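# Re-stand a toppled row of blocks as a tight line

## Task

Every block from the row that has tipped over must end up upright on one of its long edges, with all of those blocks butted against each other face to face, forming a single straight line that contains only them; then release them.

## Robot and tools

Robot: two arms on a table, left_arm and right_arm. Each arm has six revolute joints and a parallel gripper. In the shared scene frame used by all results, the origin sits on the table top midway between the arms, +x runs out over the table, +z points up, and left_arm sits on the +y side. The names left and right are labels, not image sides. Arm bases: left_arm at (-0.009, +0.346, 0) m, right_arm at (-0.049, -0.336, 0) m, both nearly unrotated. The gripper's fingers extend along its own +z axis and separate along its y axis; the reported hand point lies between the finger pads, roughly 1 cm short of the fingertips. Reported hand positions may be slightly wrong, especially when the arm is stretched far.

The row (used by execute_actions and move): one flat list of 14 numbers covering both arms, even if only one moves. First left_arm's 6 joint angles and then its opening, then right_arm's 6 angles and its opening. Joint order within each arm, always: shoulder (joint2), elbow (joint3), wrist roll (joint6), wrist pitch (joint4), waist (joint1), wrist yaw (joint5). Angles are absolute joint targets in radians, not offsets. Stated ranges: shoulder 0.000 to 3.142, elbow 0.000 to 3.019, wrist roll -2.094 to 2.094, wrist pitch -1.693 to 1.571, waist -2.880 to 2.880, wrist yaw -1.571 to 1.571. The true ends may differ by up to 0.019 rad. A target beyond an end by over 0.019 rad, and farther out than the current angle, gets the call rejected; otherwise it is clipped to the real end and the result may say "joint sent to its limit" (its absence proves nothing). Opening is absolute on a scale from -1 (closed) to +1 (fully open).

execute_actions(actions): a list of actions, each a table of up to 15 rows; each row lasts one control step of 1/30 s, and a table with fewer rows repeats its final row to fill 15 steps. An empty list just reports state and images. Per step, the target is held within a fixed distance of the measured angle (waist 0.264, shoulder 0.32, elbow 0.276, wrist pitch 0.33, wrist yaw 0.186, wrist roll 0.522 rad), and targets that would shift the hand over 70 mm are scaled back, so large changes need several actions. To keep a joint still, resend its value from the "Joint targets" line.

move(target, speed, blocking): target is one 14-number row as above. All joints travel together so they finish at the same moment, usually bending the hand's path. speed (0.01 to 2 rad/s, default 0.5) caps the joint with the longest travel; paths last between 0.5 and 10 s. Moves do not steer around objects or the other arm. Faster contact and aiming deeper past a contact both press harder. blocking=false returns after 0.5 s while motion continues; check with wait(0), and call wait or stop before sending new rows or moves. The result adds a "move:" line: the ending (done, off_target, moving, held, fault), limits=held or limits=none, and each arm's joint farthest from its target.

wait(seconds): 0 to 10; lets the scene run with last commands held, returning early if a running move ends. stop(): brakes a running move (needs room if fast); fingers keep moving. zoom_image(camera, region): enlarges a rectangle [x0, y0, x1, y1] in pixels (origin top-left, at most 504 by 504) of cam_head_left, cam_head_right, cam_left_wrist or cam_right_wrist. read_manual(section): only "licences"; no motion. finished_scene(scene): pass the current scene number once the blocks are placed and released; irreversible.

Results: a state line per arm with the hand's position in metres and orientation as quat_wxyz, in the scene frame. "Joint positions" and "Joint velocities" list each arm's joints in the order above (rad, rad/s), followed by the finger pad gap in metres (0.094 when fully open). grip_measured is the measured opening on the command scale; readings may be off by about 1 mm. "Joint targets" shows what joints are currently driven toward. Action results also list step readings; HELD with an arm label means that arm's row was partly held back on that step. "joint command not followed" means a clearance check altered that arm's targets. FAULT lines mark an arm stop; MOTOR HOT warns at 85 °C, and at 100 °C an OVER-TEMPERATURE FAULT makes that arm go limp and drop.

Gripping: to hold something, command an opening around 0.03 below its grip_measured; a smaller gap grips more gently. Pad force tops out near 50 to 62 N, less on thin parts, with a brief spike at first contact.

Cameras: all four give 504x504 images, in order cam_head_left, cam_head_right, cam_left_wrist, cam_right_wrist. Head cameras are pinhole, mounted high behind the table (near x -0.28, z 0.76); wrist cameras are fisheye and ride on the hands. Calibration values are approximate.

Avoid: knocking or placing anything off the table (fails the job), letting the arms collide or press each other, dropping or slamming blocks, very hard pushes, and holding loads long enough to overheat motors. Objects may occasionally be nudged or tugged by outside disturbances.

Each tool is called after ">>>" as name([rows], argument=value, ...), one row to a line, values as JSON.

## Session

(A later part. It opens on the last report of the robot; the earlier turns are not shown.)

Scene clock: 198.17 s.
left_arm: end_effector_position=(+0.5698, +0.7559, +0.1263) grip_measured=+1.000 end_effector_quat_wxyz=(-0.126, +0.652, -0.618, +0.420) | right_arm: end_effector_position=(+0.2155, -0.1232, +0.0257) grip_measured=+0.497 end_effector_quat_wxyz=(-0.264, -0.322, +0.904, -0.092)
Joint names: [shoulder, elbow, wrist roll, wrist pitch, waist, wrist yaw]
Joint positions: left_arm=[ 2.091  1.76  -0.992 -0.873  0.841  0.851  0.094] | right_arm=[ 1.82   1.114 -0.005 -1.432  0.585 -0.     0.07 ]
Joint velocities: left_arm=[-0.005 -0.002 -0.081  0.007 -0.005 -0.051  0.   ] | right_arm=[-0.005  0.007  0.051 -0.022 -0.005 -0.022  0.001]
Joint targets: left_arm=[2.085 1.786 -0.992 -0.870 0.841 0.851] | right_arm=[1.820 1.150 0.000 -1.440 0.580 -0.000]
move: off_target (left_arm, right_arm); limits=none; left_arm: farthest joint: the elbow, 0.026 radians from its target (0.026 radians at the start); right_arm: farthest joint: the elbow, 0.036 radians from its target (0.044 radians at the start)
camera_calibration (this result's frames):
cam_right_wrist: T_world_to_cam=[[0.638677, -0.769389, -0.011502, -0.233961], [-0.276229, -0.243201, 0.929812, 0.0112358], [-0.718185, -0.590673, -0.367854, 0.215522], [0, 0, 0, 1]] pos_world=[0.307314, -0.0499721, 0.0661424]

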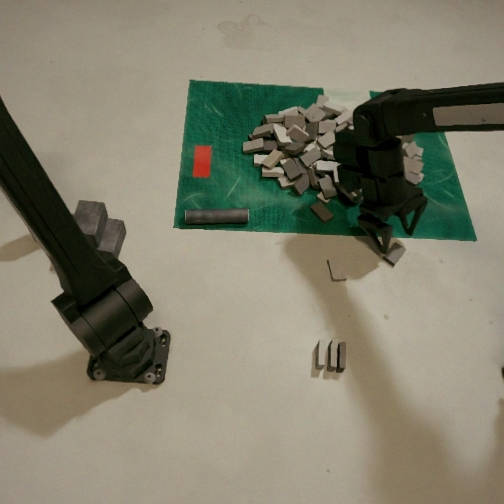

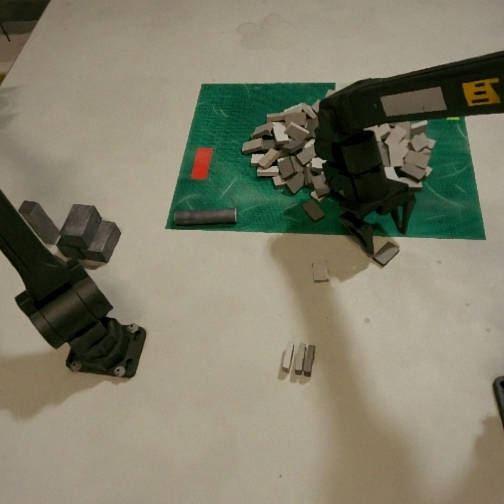

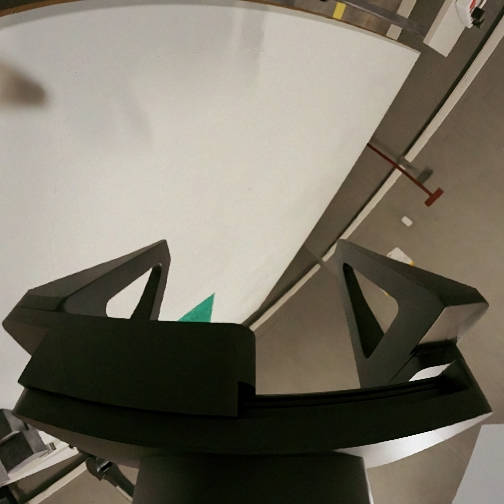

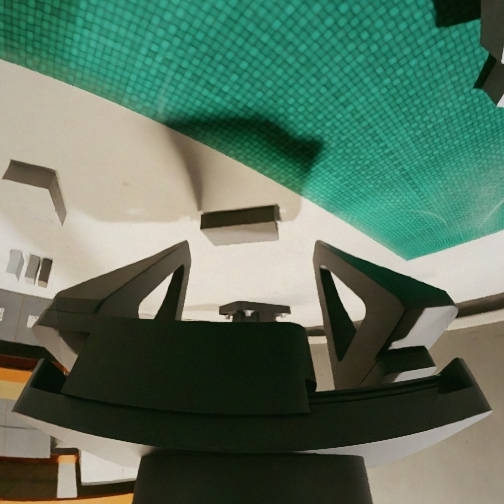

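>>> move(target=[2.085,1.786,-0.992,-0.87,0.841,0.851,1,1.89,1.15,0,-1.43,0.618,0,0.5], speed=0.12)

>>> execute_actions([
  [[2.085,1.786,-0.992,-0.87,0.841,0.851,1,1.89,1.15,0,-1.43,0.618,0,0.15]],
  [[2.085,1.786,-0.992,-0.87,0.841,0.851,1,1.89,1.15,0,-1.43,0.618,0,0.0]],
  [[2.085,1.786,-0.992,-0.87,0.841,0.851,1,1.89,1.15,0,-1.43,0.618,0,-0.11]],
  [[2.085,1.786,-0.992,-0.87,0.841,0.851,1,1.89,1.15,0,-1.43,0.618,0,-0.11]],
])

Scene clock: 200.30 s.
left_arm: end_effector_position=(+0.5698, +0.7559, +0.1263) grip_measured=+1.000 end_effector_quat_wxyz=(-0.126, +0.652, -0.618, +0.420) | right_arm: end_effector_position=(+0.2064, -0.1213, +0.0089) grip_measured=+0.497 end_effector_quat_wxyz=(-0.287, -0.330, +0.894, -0.104)
Joint names: [shoulder, elbow, wrist roll, wrist pitch, waist, wrist yaw]
Joint positions: left_arm=[ 2.091  1.76  -0.992 -0.873  0.841  0.851  0.094] | right_arm=[ 1.873  1.114 -0.005 -1.432  0.607 -0.     0.07 ]
Joint velocities: left_arm=[-0.005  0.002 -0.022 -0.002  0.005  0.022  0.   ] | right_arm=[-0.005 -0.012  0.037 -0.007 -0.015 -0.066 -0.   ]
Joint targets: left_arm=[2.085 1.786 -0.992 -0.870 0.841 0.851] | right_arm=[1.890 1.150 -0.000 -1.430 0.618 0.000]
move: off_target (left_arm, right_arm); limits=none; left_arm: farthest joint: the elbow, 0.026 radians from its target (0.026 radians at the start); right_arm: farthest joint: the elbow, 0.036 radians from its target (0.036 radians at the start)
camera_calibration (this result's frames):
cam_right_wrist: T_world_to_cam=[[0.654775, -0.755726, -0.0121759, -0.228479], [-0.232839, -0.21701, 0.947994, 0.0188086], [-0.719066, -0.617888, -0.318055, 0.200322], [0, 0, 0, 1]] pos_world=[0.298027, -0.0448091, 0.0431011]

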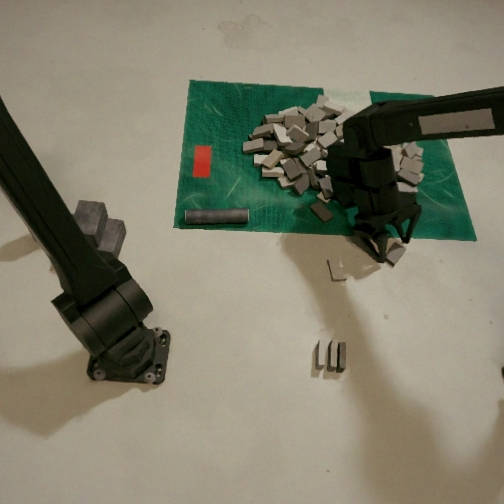

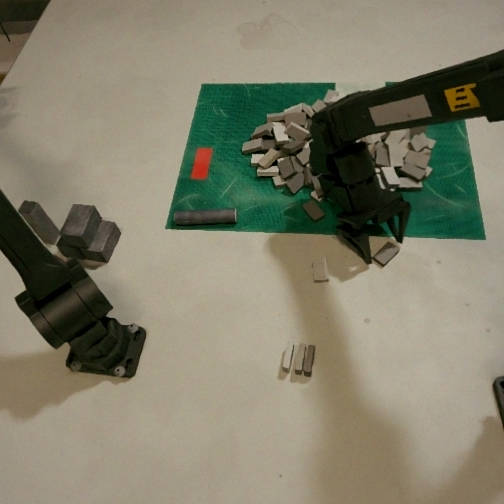

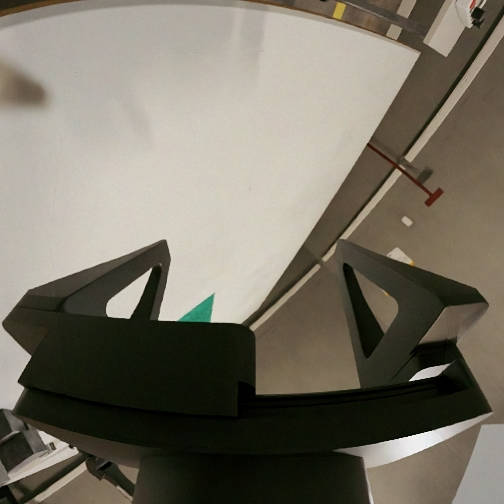

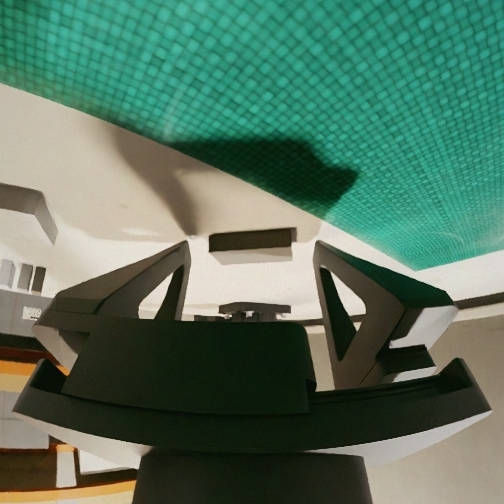

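Scene clock: 202.30 s.
left_arm: end_effector_position=(+0.5698, +0.7559, +0.1263) grip_measured=+1.000 end_effector_quat_wxyz=(-0.126, +0.652, -0.618, +0.420) | right_arm: end_effector_position=(+0.2073, -0.1205, +0.0093) grip_measured=-0.077 end_effector_quat_wxyz=(-0.285, -0.330, +0.894, -0.104)
Joint names: [shoulder, elbow, wrist roll, wrist pitch, waist, wrist yaw]
Joint positions: left_arm=[ 2.091  1.76  -0.992 -0.873  0.841  0.851  0.094] | right_arm=[ 1.873  1.117 -0.005 -1.432  0.607  0.     0.043]
Joint velocities: left_arm=[-0.015 -0.017  0.022 -0.012  0.005  0.037  0.   ] | right_arm=[-0.015 -0.007  0.022 -0.002 -0.024 -0.081 -0.   ]
Joint targets: left_arm=[2.085 1.786 -0.992 -0.870 0.841 0.851] | right_arm=[1.890 1.150 -0.000 -1.430 0.618 0.000]
Step readings (joint positions; steps 1 to 15: 1st action; 16 to 30: 2nd action; 31 to 45: 3rd action; 46 to 60: 4th action):
0: left_arm=[2.091 1.760 -0.992 -0.873 0.841 0.851] | right_arm=[1.873 1.114 -0.005 -1.432 0.607 -0.000]
1: left_arm=[2.091 1.760 -0.992 -0.873 0.841 0.851] | right_arm=[1.873 1.114 -0.005 -1.432 0.607 -0.000]
2: left_arm=[2.091 1.760 -0.992 -0.873 0.841 0.851] | right_arm=[1.873 1.114 -0.005 -1.432 0.607 -0.000]
4: left_arm=[2.091 1.760 -0.992 -0.873 0.841 0.851] | right_arm=[1.873 1.114 -0.005 -1.432 0.607 -0.000]
8: left_arm=[2.091 1.760 -0.992 -0.873 0.841 0.851] | right_arm=[1.873 1.114 -0.005 -1.432 0.607 -0.000]
15: left_arm=[2.091 1.760 -0.992 -0.873 0.841 0.851] | right_arm=[1.873 1.114 -0.005 -1.432 0.607 -0.000]
16: left_arm=[2.091 1.760 -0.992 -0.873 0.841 0.851] | right_arm=[1.873 1.114 -0.005 -1.432 0.607 -0.000]
17: left_arm=[2.091 1.760 -0.992 -0.873 0.841 0.851] | right_arm=[1.873 1.114 -0.005 -1.432 0.607 -0.000]
19: left_arm=[2.091 1.760 -0.992 -0.873 0.841 0.851] | right_arm=[1.873 1.114 -0.005 -1.432 0.607 -0.000]
23: left_arm=[2.091 1.760 -0.992 -0.873 0.841 0.851] | right_arm=[1.873 1.114 -0.005 -1.432 0.607 -0.000]
30: left_arm=[2.091 1.760 -0.992 -0.873 0.841 0.851] | right_arm=[1.873 1.114 -0.005 -1.432 0.607 -0.000]
31: left_arm=[2.091 1.760 -0.992 -0.873 0.841 0.851] | right_arm=[1.873 1.114 -0.005 -1.432 0.607 -0.000]
32: left_arm=[2.091 1.760 -0.992 -0.873 0.841 0.851] | right_arm=[1.873 1.116 -0.005 -1.432 0.607 0.000]
34: left_arm=[2.091 1.760 -0.992 -0.873 0.841 0.851] | right_arm=[1.873 1.117 -0.005 -1.432 0.607 0.000]
38: left_arm=[2.091 1.760 -0.992 -0.873 0.841 0.851] | right_arm=[1.873 1.117 -0.005 -1.432 0.607 0.000]
45: left_arm=[2.091 1.760 -0.992 -0.873 0.841 0.851] | right_arm=[1.873 1.117 -0.005 -1.432 0.607 0.000]
46: left_arm=[2.091 1.760 -0.992 -0.873 0.841 0.851] | right_arm=[1.873 1.117 -0.005 -1.432 0.607 0.000]
47: left_arm=[2.091 1.760 -0.992 -0.873 0.841 0.851] | right_arm=[1.873 1.117 -0.005 -1.432 0.607 0.000]
49: left_arm=[2.091 1.760 -0.992 -0.873 0.841 0.851] | right_arm=[1.873 1.117 -0.005 -1.432 0.607 0.000]
53: left_arm=[2.091 1.760 -0.992 -0.873 0.841 0.851] | right_arm=[1.873 1.117 -0.005 -1.432 0.607 0.000]
60: Joint positions above
camera_calibration (this result's frames):
cam_right_wrist: T_world_to_cam=[[0.654969, -0.755563, -0.0118317, -0.228579], [-0.234914, -0.218469, 0.947147, 0.0191213], [-0.718214, -0.617572, -0.320583, 0.201493], [0, 0, 0, 1]] pos_world=[0.298919, -0.0440925, 0.0437799]

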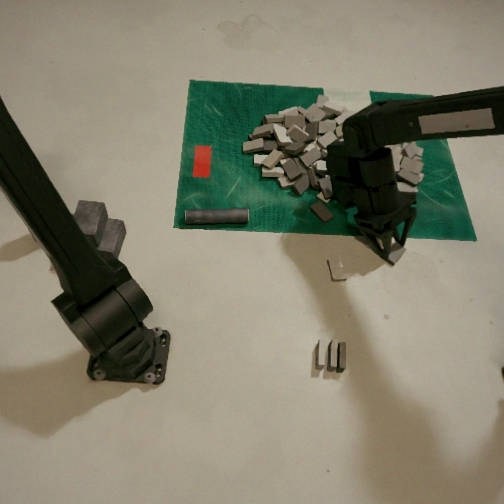

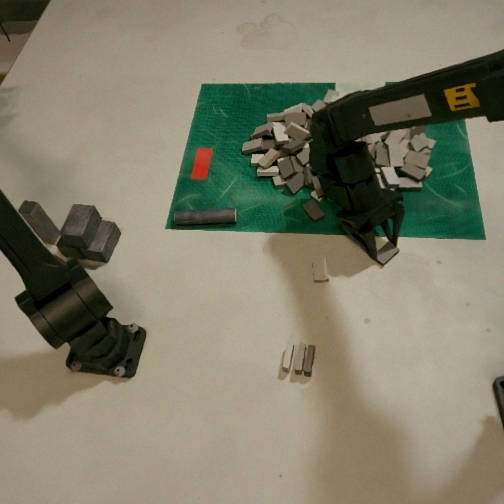

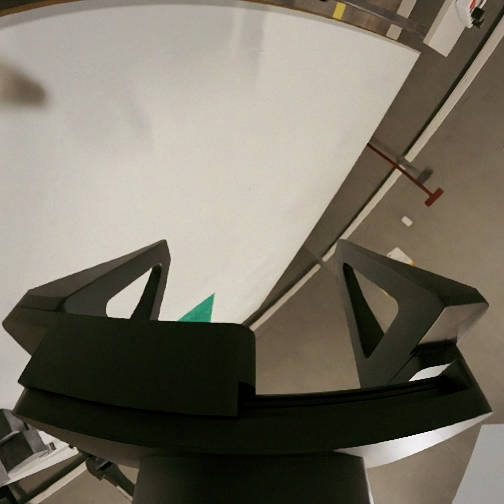

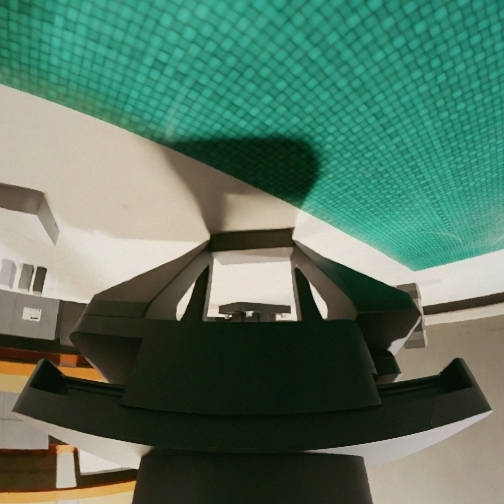

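>>> move(target=[2.085,1.786,-0.992,-0.87,0.841,0.851,1,1.3,1.05,0,-1.4,0.618,0,-0.11], speed=0.6)

>>> move(target=[2.085,1.786,-0.992,-0.87,0.841,0.851,1,0.95,0.11,0,0.25,1.362,0,-0.11], speed=0.9)

>>> move(target=[2.085,1.786,-0.992,-0.87,0.841,0.851,1,1.19,0.078,0,0.505,1.362,0,-0.11], speed=0.2)

>>> zoom_image(camera="cam_head_left", region=[280,300,400,400])

Scene clock: 205.63 s.
left_arm: end_effector_position=(+0.5698, +0.7559, +0.1263) grip_measured=+1.000 end_effector_quat_wxyz=(-0.126, +0.652, -0.618, +0.420) | right_arm: end_effector_position=(+0.2064, -0.1213, +0.1779) grip_measured=-0.077 end_effector_quat_wxyz=(-0.036, -0.346, +0.938, -0.013)
Joint names: [shoulder, elbow, wrist roll, wrist pitch, waist, wrist yaw]
Joint positions: left_arm=[ 2.091  1.76  -0.992 -0.873  0.841  0.851  0.094] | right_arm=[ 1.288  1.05  -0.005 -1.409  0.607  0.     0.043]
Joint velocities: left_arm=[-0.005 -0.017 -0.007 -0.007 -0.005  0.007  0.   ] | right_arm=[ 0.005  0.012  0.007  0.007 -0.005  0.066 -0.   ]
Joint targets: left_arm=[2.085 1.786 -0.992 -0.870 0.841 0.851] | right_arm=[1.300 1.050 0.000 -1.400 0.618 0.000]
move: off_target (left_arm); limits=none; left_arm: farthest joint: the elbow, 0.026 radians from its target (0.026 radians at the start); right_arm: farthest joint: the shoulder, 0.012 radians from its target (0.573 radians at the start)
camera_calibration (this result's frames):
cam_right_wrist: T_world_to_cam=[[0.658243, -0.752796, -0.00363067, -0.228368], [-0.572508, -0.50372, 0.646917, -0.0524724], [-0.488825, -0.42375, -0.762552, 0.309212], [0, 0, 0, 1]] pos_world=[0.271432, -0.0673179, 0.268906]

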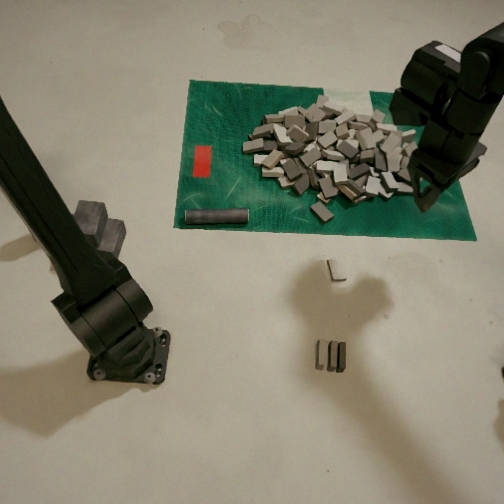

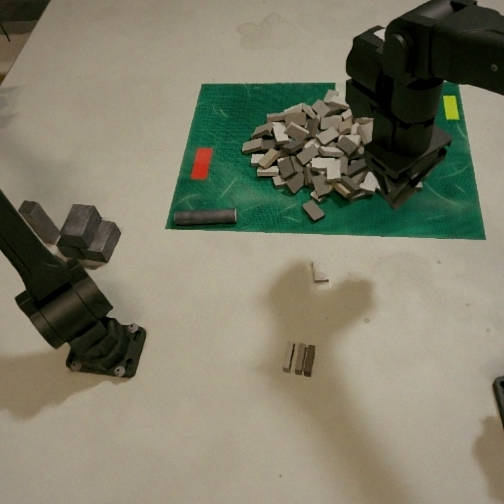

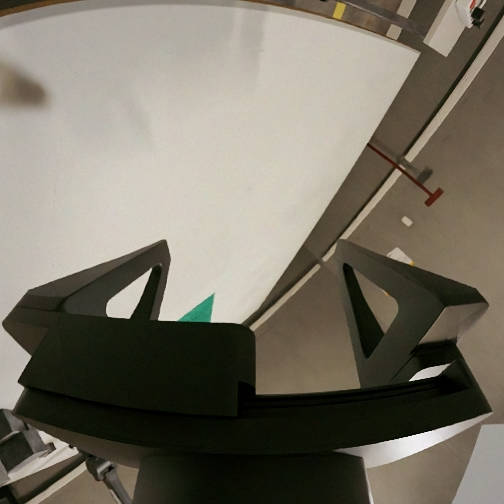

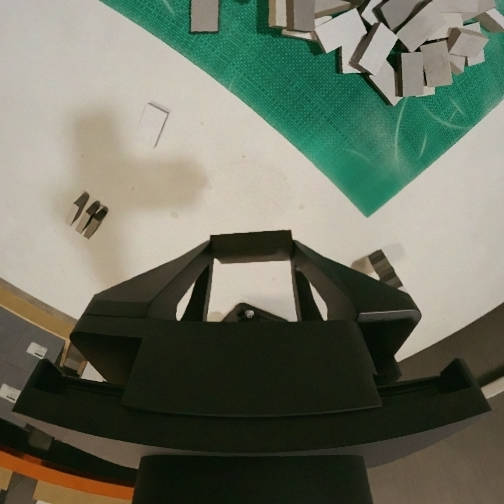

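Scene clock: 208.07 s.
left_arm: end_effector_position=(+0.5698, +0.7559, +0.1263) grip_measured=+1.000 end_effector_quat_wxyz=(-0.126, +0.652, -0.618, +0.420) | right_arm: end_effector_position=(-0.0100, -0.0293, +0.0464) grip_measured=-0.078 end_effector_quat_wxyz=(+0.341, -0.591, +0.667, +0.300)
Joint names: [shoulder, elbow, wrist roll, wrist pitch, waist, wrist yaw]
Joint positions: left_arm=[ 2.091  1.76  -0.992 -0.873  0.841  0.851  0.094] | right_arm=[ 0.961  0.103 -0.005  0.229  1.352  0.     0.043]
Joint velocities: left_arm=[ 0.015 -0.002  0.007  0.007  0.005 -0.022  0.   ] | right_arm=[-0.005 -0.017  0.051 -0.002 -0.005 -0.022 -0.   ]
Joint targets: left_arm=[2.085 1.786 -0.992 -0.870 0.841 0.851] | right_arm=[0.950 0.110 -0.000 0.250 1.362 0.000]
move: off_target (left_arm, right_arm); limits=none; left_arm: farthest joint: the elbow, 0.026 radians from its target (0.026 radians at the start); right_arm: farthest joint: the wrist pitch, 0.021 radians from its target (1.659 radians at the start)
camera_calibration (this result's frames):
cam_right_wrist: T_world_to_cam=[[0.993587, -0.112379, 0.0125111, 0.00418751], [-0.103011, -0.945241, -0.309692, -0.00886727], [0.0466289, 0.306417, -0.950755, 0.177557], [0, 0, 0, 1]] pos_world=[-0.0133534, -0.0623177, 0.166015]

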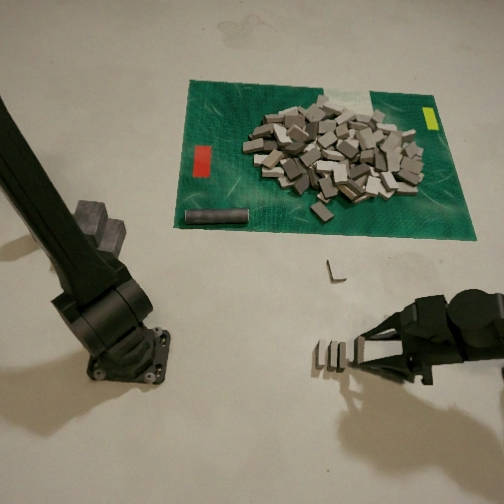

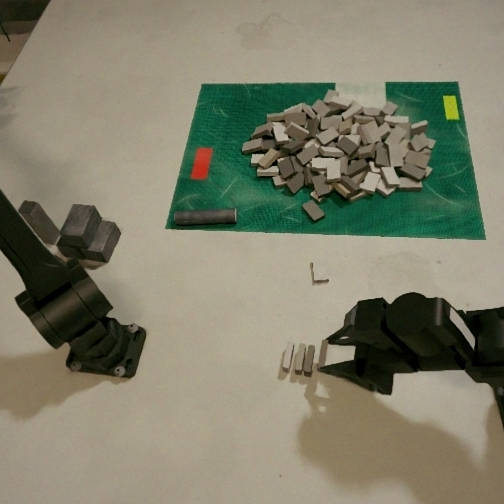

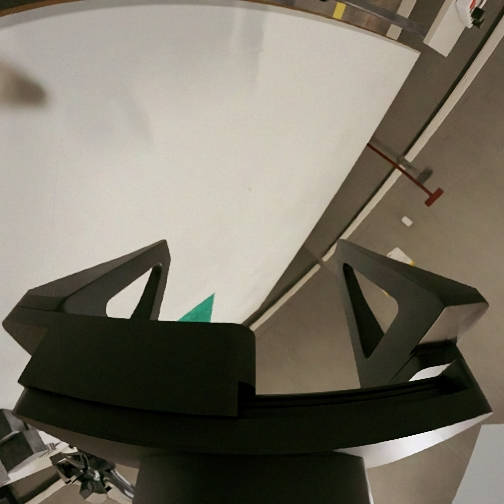

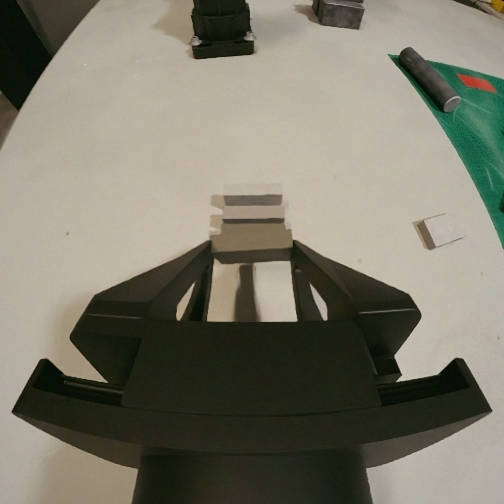

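Scene clock: 209.83 s.
left_arm: end_effector_position=(+0.5698, +0.7559, +0.1263) grip_measured=+1.000 end_effector_quat_wxyz=(-0.126, +0.652, -0.618, +0.420) | right_arm: end_effector_position=(-0.0095, -0.0255, +0.0224) grip_measured=-0.078 end_effector_quat_wxyz=(+0.344, -0.590, +0.665, +0.302)
Joint names: [shoulder, elbow, wrist roll, wrist pitch, waist, wrist yaw]
Joint positions: left_arm=[ 2.091  1.76  -0.992 -0.873  0.841  0.851  0.094] | right_arm=[ 1.184  0.079 -0.005  0.484  1.352  0.     0.043]
Joint velocities: left_arm=[ 0.005 -0.012  0.007 -0.002  0.005  0.037  0.   ] | right_arm=[-0.005 -0.017 -0.037 -0.002 -0.005 -0.022 -0.   ]
Joint targets: left_arm=[2.085 1.786 -0.992 -0.870 0.841 0.851] | right_arm=[1.190 0.078 0.000 0.505 1.362 0.000]
move: off_target (left_arm, right_arm); limits=none; left_arm: farthest joint: the elbow, 0.026 radians from its target (0.026 radians at the start); right_arm: farthest joint: the wrist pitch, 0.021 radians from its target (0.276 radians at the start)
camera_calibration (this result's frames):
cam_right_wrist: T_world_to_cam=[[0.993575, -0.112474, 0.0126021, 0.00443636], [-0.102714, -0.942869, -0.316936, -0.0123866], [0.0475292, 0.313605, -0.948363, 0.153725], [0, 0, 0, 1]] pos_world=[-0.0129865, -0.0593888, 0.141805]

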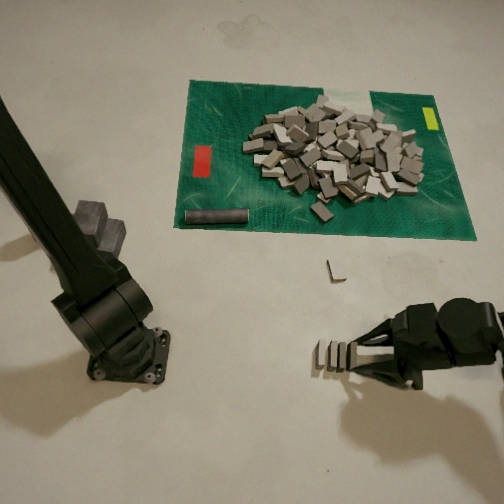

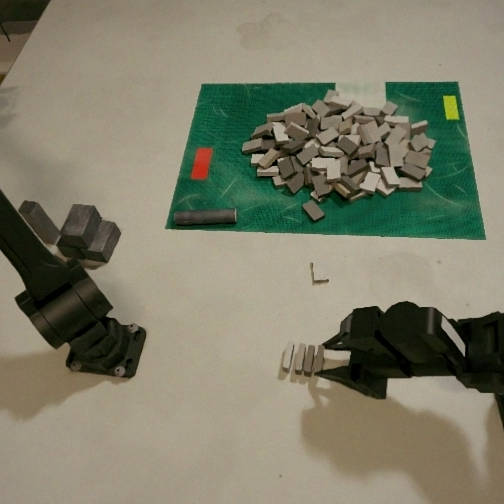

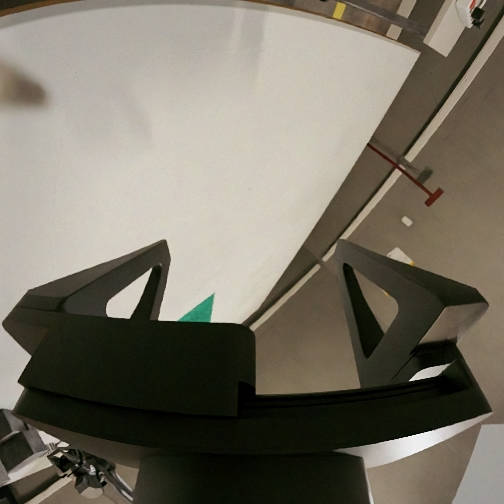

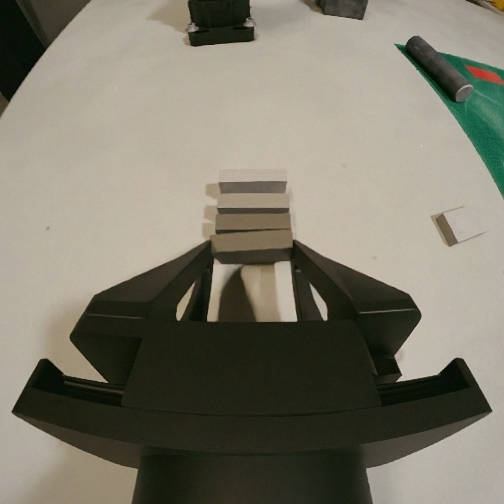

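Region (280, 300, 400, 400) of cam_head_left's 504x504 image, scaled by 4.200, with more detail than that image has.

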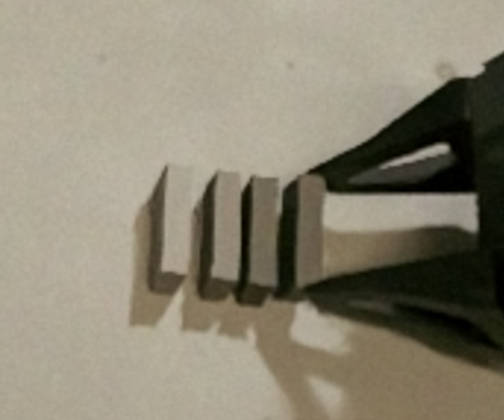

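>>> move(target=[2.085,1.786,-0.992,-0.87,0.841,0.851,1,1.245,0.072,0,0.565,1.362,0,-0.11], speed=0.1)

>>> move(target=[2.085,1.786,-0.992,-0.87,0.841,0.851,1,1.245,0.072,0,0.565,1.362,0,0.4])

>>> move(target=[2.085,1.786,-0.992,-0.87,0.841,0.851,1,0.8,0.12,0,0.35,1.362,0,0.5])

>>> move(target=[2.085,1.786,-0.992,-0.87,0.841,0.851,1,1.3,0.96,-0.85,-1.1,0.86,0,0.5], speed=0.9)

>>> move(target=[2.085,1.786,-0.992,-0.87,0.841,0.851,1,1.56,0.9,-0.85,-0.91,0.86,0,0.5], speed=0.4)

Scene clock: 212.43 s.
left_arm: end_effector_position=(+0.5698, +0.7559, +0.1263) grip_measured=+1.000 end_effector_quat_wxyz=(-0.126, +0.652, -0.618, +0.420) | right_arm: end_effector_position=(-0.0095, -0.0257, +0.0168) grip_measured=-0.078 end_effector_quat_wxyz=(+0.344, -0.590, +0.665, +0.302)
Joint names: [shoulder, elbow, wrist roll, wrist pitch, waist, wrist yaw]
Joint positions: left_arm=[ 2.091  1.76  -0.992 -0.873  0.841  0.851  0.094] | right_arm=[ 1.237  0.073 -0.005  0.544  1.352  0.     0.043]
Joint velocities: left_arm=[-0.015 -0.012 -0.022 -0.012 -0.005  0.051  0.   ] | right_arm=[ 0.015  0.002 -0.007  0.007  0.005 -0.022 -0.   ]
Joint targets: left_arm=[2.085 1.786 -0.992 -0.870 0.841 0.851] | right_arm=[1.245 0.072 0.000 0.565 1.362 -0.000]
move: off_target (left_arm, right_arm); limits=none; left_arm: farthest joint: the elbow, 0.026 radians from its target (0.026 radians at the start); right_arm: farthest joint: the wrist pitch, 0.021 radians from its target (0.081 radians at the start)
camera_calibration (this result's frames):
cam_right_wrist: T_world_to_cam=[[0.993574, -0.112484, 0.0126111, 0.00450908], [-0.102684, -0.942628, -0.31766, -0.0143086], [0.0476191, 0.314323, -0.948121, 0.148425], [0, 0, 0, 1]] pos_world=[-0.0130173, -0.0596341, 0.136123]

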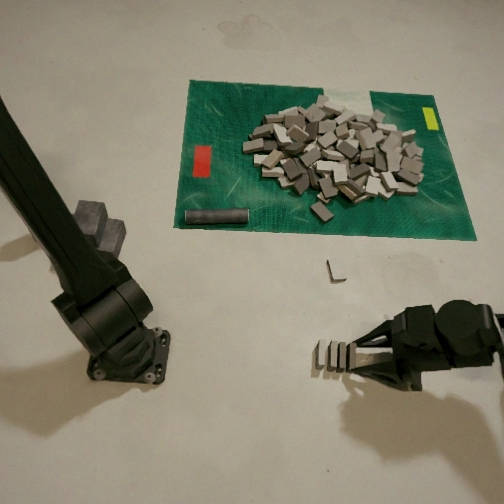

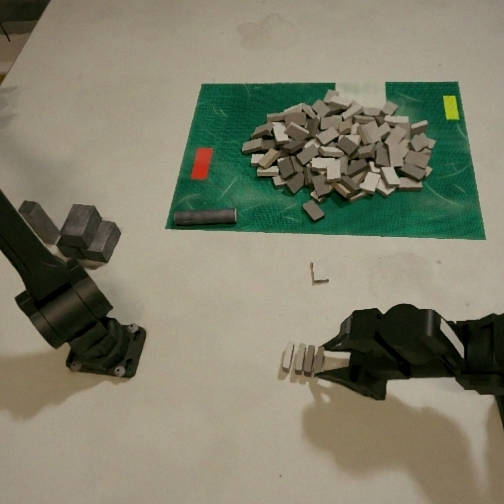

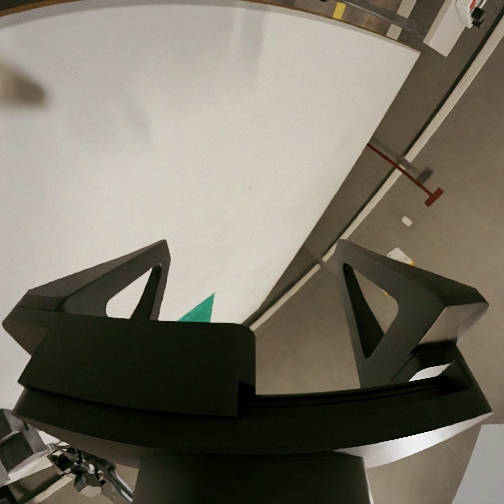

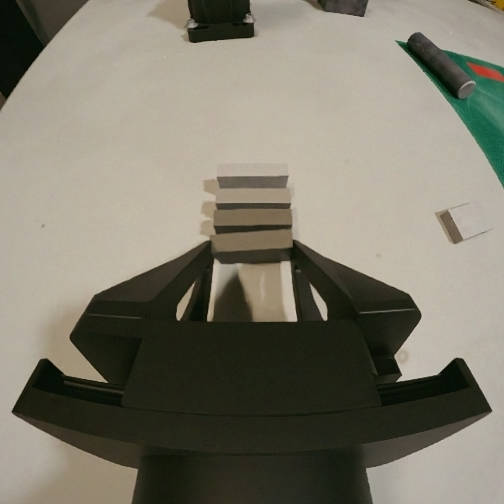

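Scene clock: 213.13 s.
left_arm: end_effector_position=(+0.5698, +0.7559, +0.1263) grip_measured=+1.000 end_effector_quat_wxyz=(-0.126, +0.652, -0.618, +0.420) | right_arm: end_effector_position=(-0.0094, -0.0250, +0.0177) grip_measured=+0.397 end_effector_quat_wxyz=(+0.345, -0.589, +0.664, +0.303)
Joint names: [shoulder, elbow, wrist roll, wrist pitch, waist, wrist yaw]
Joint positions: left_arm=[ 2.091  1.76  -0.992 -0.873  0.841  0.851  0.094] | right_arm=[ 1.237  0.073 -0.005  0.549  1.352  0.     0.066]
Joint velocities: left_arm=[ 0.005  0.002 -0.022 -0.012 -0.005  0.037  0.   ] | right_arm=[ 0.005 -0.012 -0.007 -0.007 -0.024  0.051 -0.001]
Joint targets: left_arm=[2.085 1.786 -0.992 -0.870 0.841 0.851] | right_arm=[1.245 0.072 -0.000 0.565 1.362 0.000]
move: off_target (left_arm); limits=none; left_arm: farthest joint: the elbow, 0.026 radians from its target (0.026 radians at the start); right_arm: farthest joint: the wrist pitch, 0.016 radians from its target (0.021 radians at the start)
camera_calibration (this result's frames):
cam_right_wrist: T_world_to_cam=[[0.993566, -0.112541, 0.0126653, 0.00448731], [-0.102502, -0.941176, -0.321996, -0.0132838], [0.0481581, 0.318627, -0.946656, 0.149174], [0, 0, 0, 1]] pos_world=[-0.013004, -0.0595283, 0.136883]

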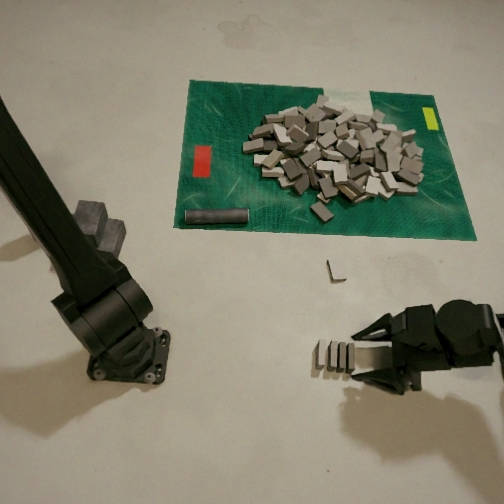

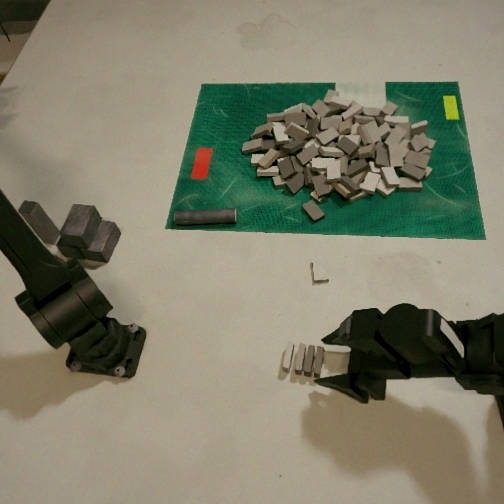

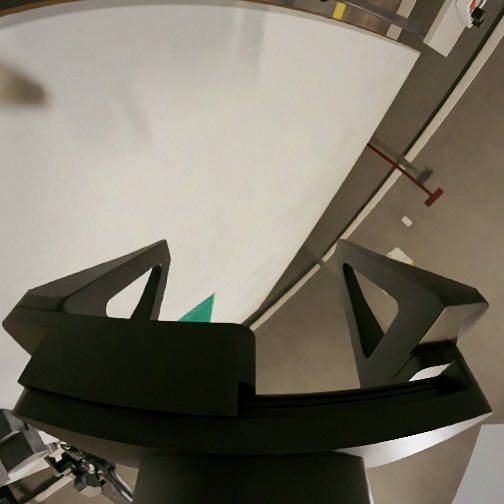

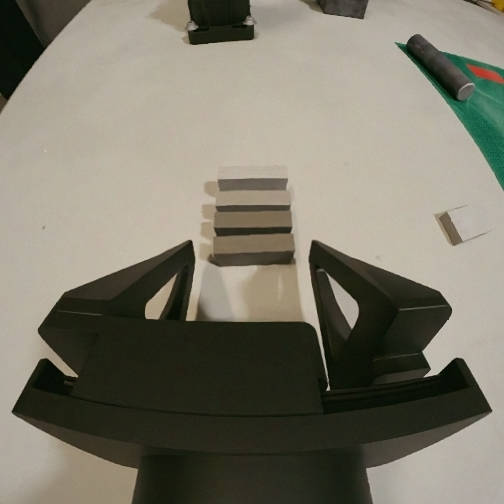

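Scene clock: 214.50 s.
left_arm: end_effector_position=(+0.5698, +0.7559, +0.1263) grip_measured=+1.000 end_effector_quat_wxyz=(-0.126, +0.652, -0.618, +0.420) | right_arm: end_effector_position=(-0.0085, -0.0173, +0.1073) grip_measured=+0.497 end_effector_quat_wxyz=(+0.425, -0.547, +0.617, +0.374)
Joint names: [shoulder, elbow, wrist roll, wrist pitch, waist, wrist yaw]
Joint positions: left_arm=[ 2.091  1.76  -0.992 -0.873  0.841  0.851  0.094] | right_arm=[ 0.799  0.073 -0.005  0.359  1.352  0.     0.07 ]
Joint velocities: left_arm=[-0.015 -0.007 -0.007  0.002 -0.005  0.037  0.   ] | right_arm=[ 0.005 -0.017 -0.022  0.002 -0.005  0.022  0.   ]
Joint targets: left_arm=[2.085 1.786 -0.992 -0.870 0.841 0.851] | right_arm=[0.800 0.120 -0.000 0.350 1.362 -0.000]
move: off_target (left_arm, right_arm); limits=none; left_arm: farthest joint: the elbow, 0.026 radians from its target (0.026 radians at the start); right_arm: farthest joint: the elbow, 0.047 radians from its target (0.047 radians at the start)
camera_calibration (this result's frames):
cam_right_wrist: T_world_to_cam=[[0.993134, -0.11599, 0.0151798, 0.00292685], [-0.089057, -0.833828, -0.544793, 0.0488044], [0.0758477, 0.539701, -0.838433, 0.224021], [0, 0, 0, 1]] pos_world=[-0.0155519, -0.0798703, 0.214371]

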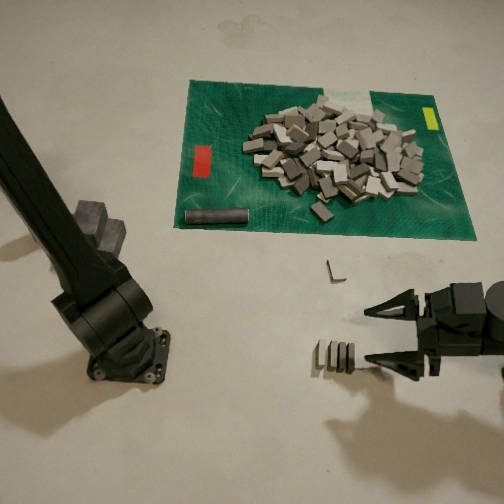

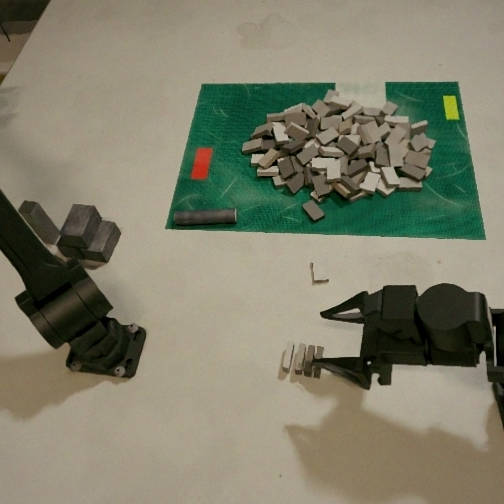

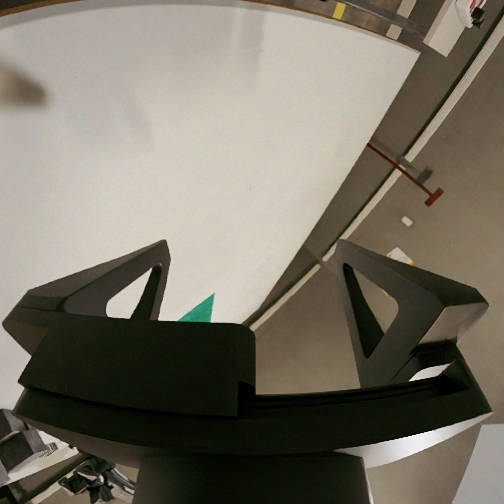

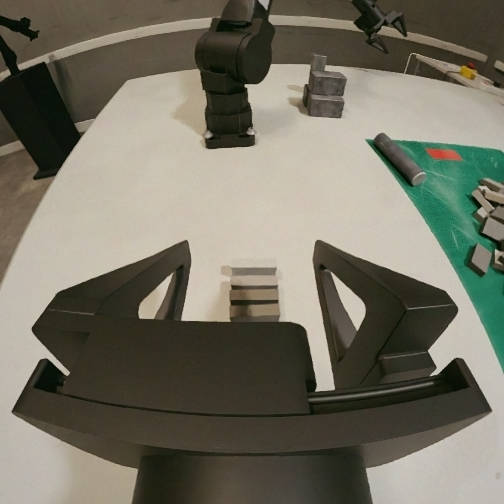

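Scene clock: 216.97 s.
left_arm: end_effector_position=(+0.5698, +0.7559, +0.1263) grip_measured=+1.000 end_effector_quat_wxyz=(-0.126, +0.652, -0.618, +0.420) | right_arm: end_effector_position=(+0.1593, -0.0383, +0.1306) grip_measured=+0.497 end_effector_quat_wxyz=(-0.055, +0.783, -0.619, -0.003)
Joint names: [shoulder, elbow, wrist roll, wrist pitch, waist, wrist yaw]
Joint positions: left_arm=[ 2.091  1.76  -0.992 -0.873  0.841  0.851  0.094] | right_arm=[ 1.286  0.916 -0.841 -1.091  0.868  0.     0.07 ]
Joint velocities: left_arm=[-0.005 -0.007 -0.007 -0.007  0.005 -0.095  0.   ] | right_arm=[ 0.005 -0.002 -0.022  0.002 -0.005 -0.007  0.001]
Joint targets: left_arm=[2.085 1.786 -0.992 -0.870 0.841 0.851] | right_arm=[1.300 0.960 -0.850 -1.100 0.860 -0.000]
move: off_target (left_arm, right_arm); limits=none; left_arm: farthest joint: the elbow, 0.026 radians from its target (0.026 radians at the start); right_arm: farthest joint: the elbow, 0.044 radians from its target (0.887 radians at the start)
camera_calibration (this result's frames):
cam_right_wrist: T_world_to_cam=[[0.967777, 0.238724, 0.0801221, -0.157285], [0.162523, -0.835197, 0.525388, -0.120985], [0.19234, -0.495437, -0.847082, 0.185048], [0, 0, 0, 1]] pos_world=[0.136287, 0.0281812, 0.232917]

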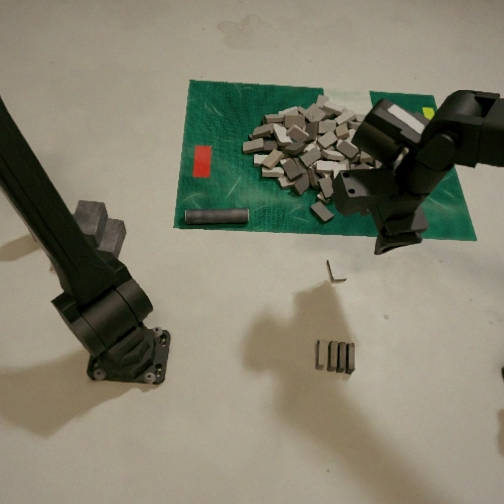

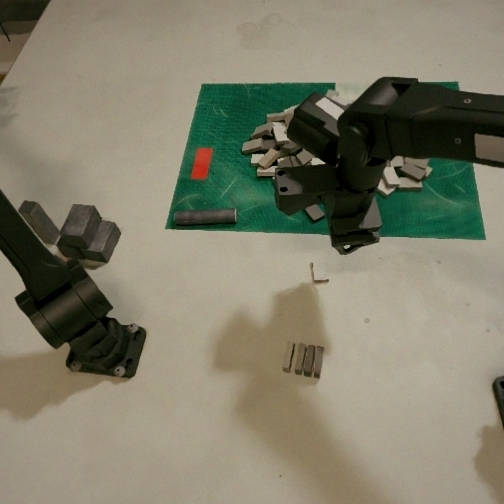

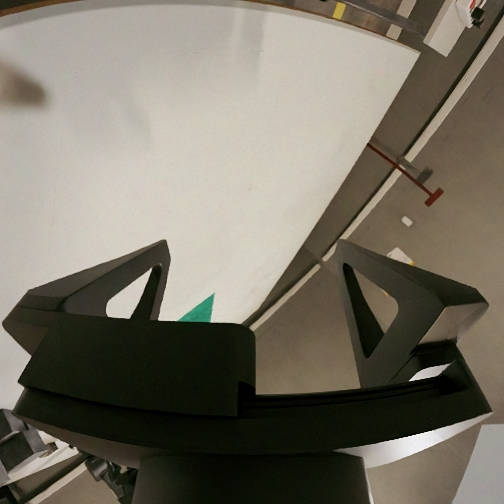

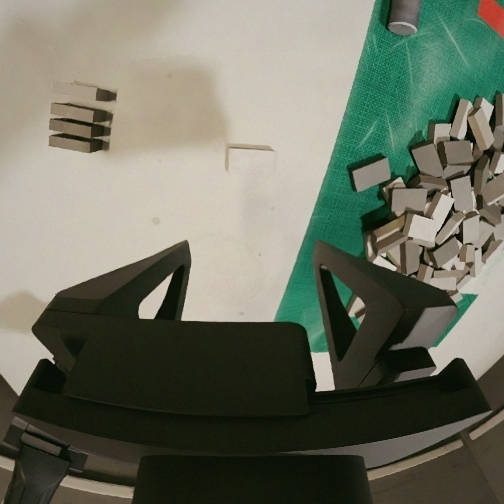

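Scene clock: 218.07 s.
left_arm: end_effector_position=(+0.5698, +0.7559, +0.1263) grip_measured=+1.000 end_effector_quat_wxyz=(-0.126, +0.652, -0.618, +0.420) | right_arm: end_effector_position=(+0.1720, -0.0201, +0.0321) grip_measured=+0.497 end_effector_quat_wxyz=(+0.001, +0.785, -0.620, +0.000)
Joint names: [shoulder, elbow, wrist roll, wrist pitch, waist, wrist yaw]
Joint positions: left_arm=[ 2.091  1.76  -0.992 -0.873  0.841  0.851  0.094] | right_arm=[ 1.554  0.9   -0.841 -0.92   0.868  0.     0.07 ]
Joint velocities: left_arm=[-0.005  0.002  0.022  0.007 -0.015 -0.051  0.   ] | right_arm=[-0.015 -0.007 -0.022 -0.002  0.005  0.022 -0.   ]
Joint targets: left_arm=[2.085 1.786 -0.992 -0.870 0.841 0.851] | right_arm=[1.560 0.900 -0.850 -0.910 0.860 0.000]
move: off_target (left_arm); limits=none; left_arm: farthest joint: the elbow, 0.026 radians from its target (0.026 radians at the start); right_arm: farthest joint: the wrist pitch, 0.010 radians from its target (0.181 radians at the start)
camera_calibration (this result's frames):
cam_right_wrist: T_world_to_cam=[[0.970119, 0.242589, -0.00449294, -0.163648], [0.198682, -0.783629, 0.5886, -0.0632589], [0.139267, -0.571905, -0.808412, 0.114527], [0, 0, 0, 1]] pos_world=[0.155376, 0.0556263, 0.129084]

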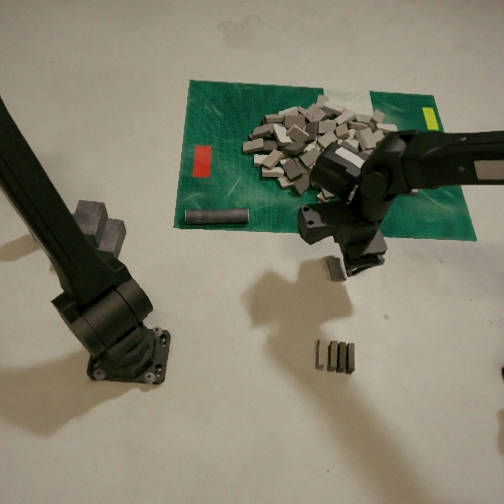

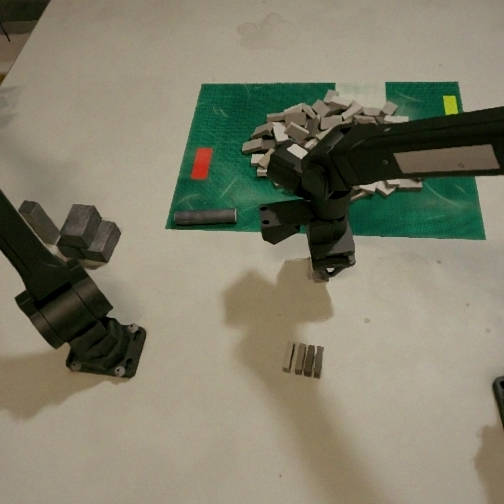

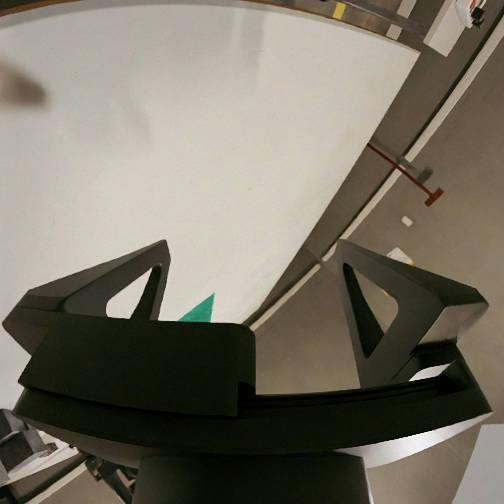

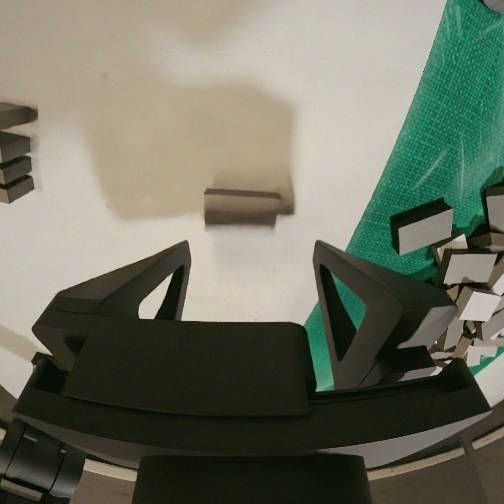

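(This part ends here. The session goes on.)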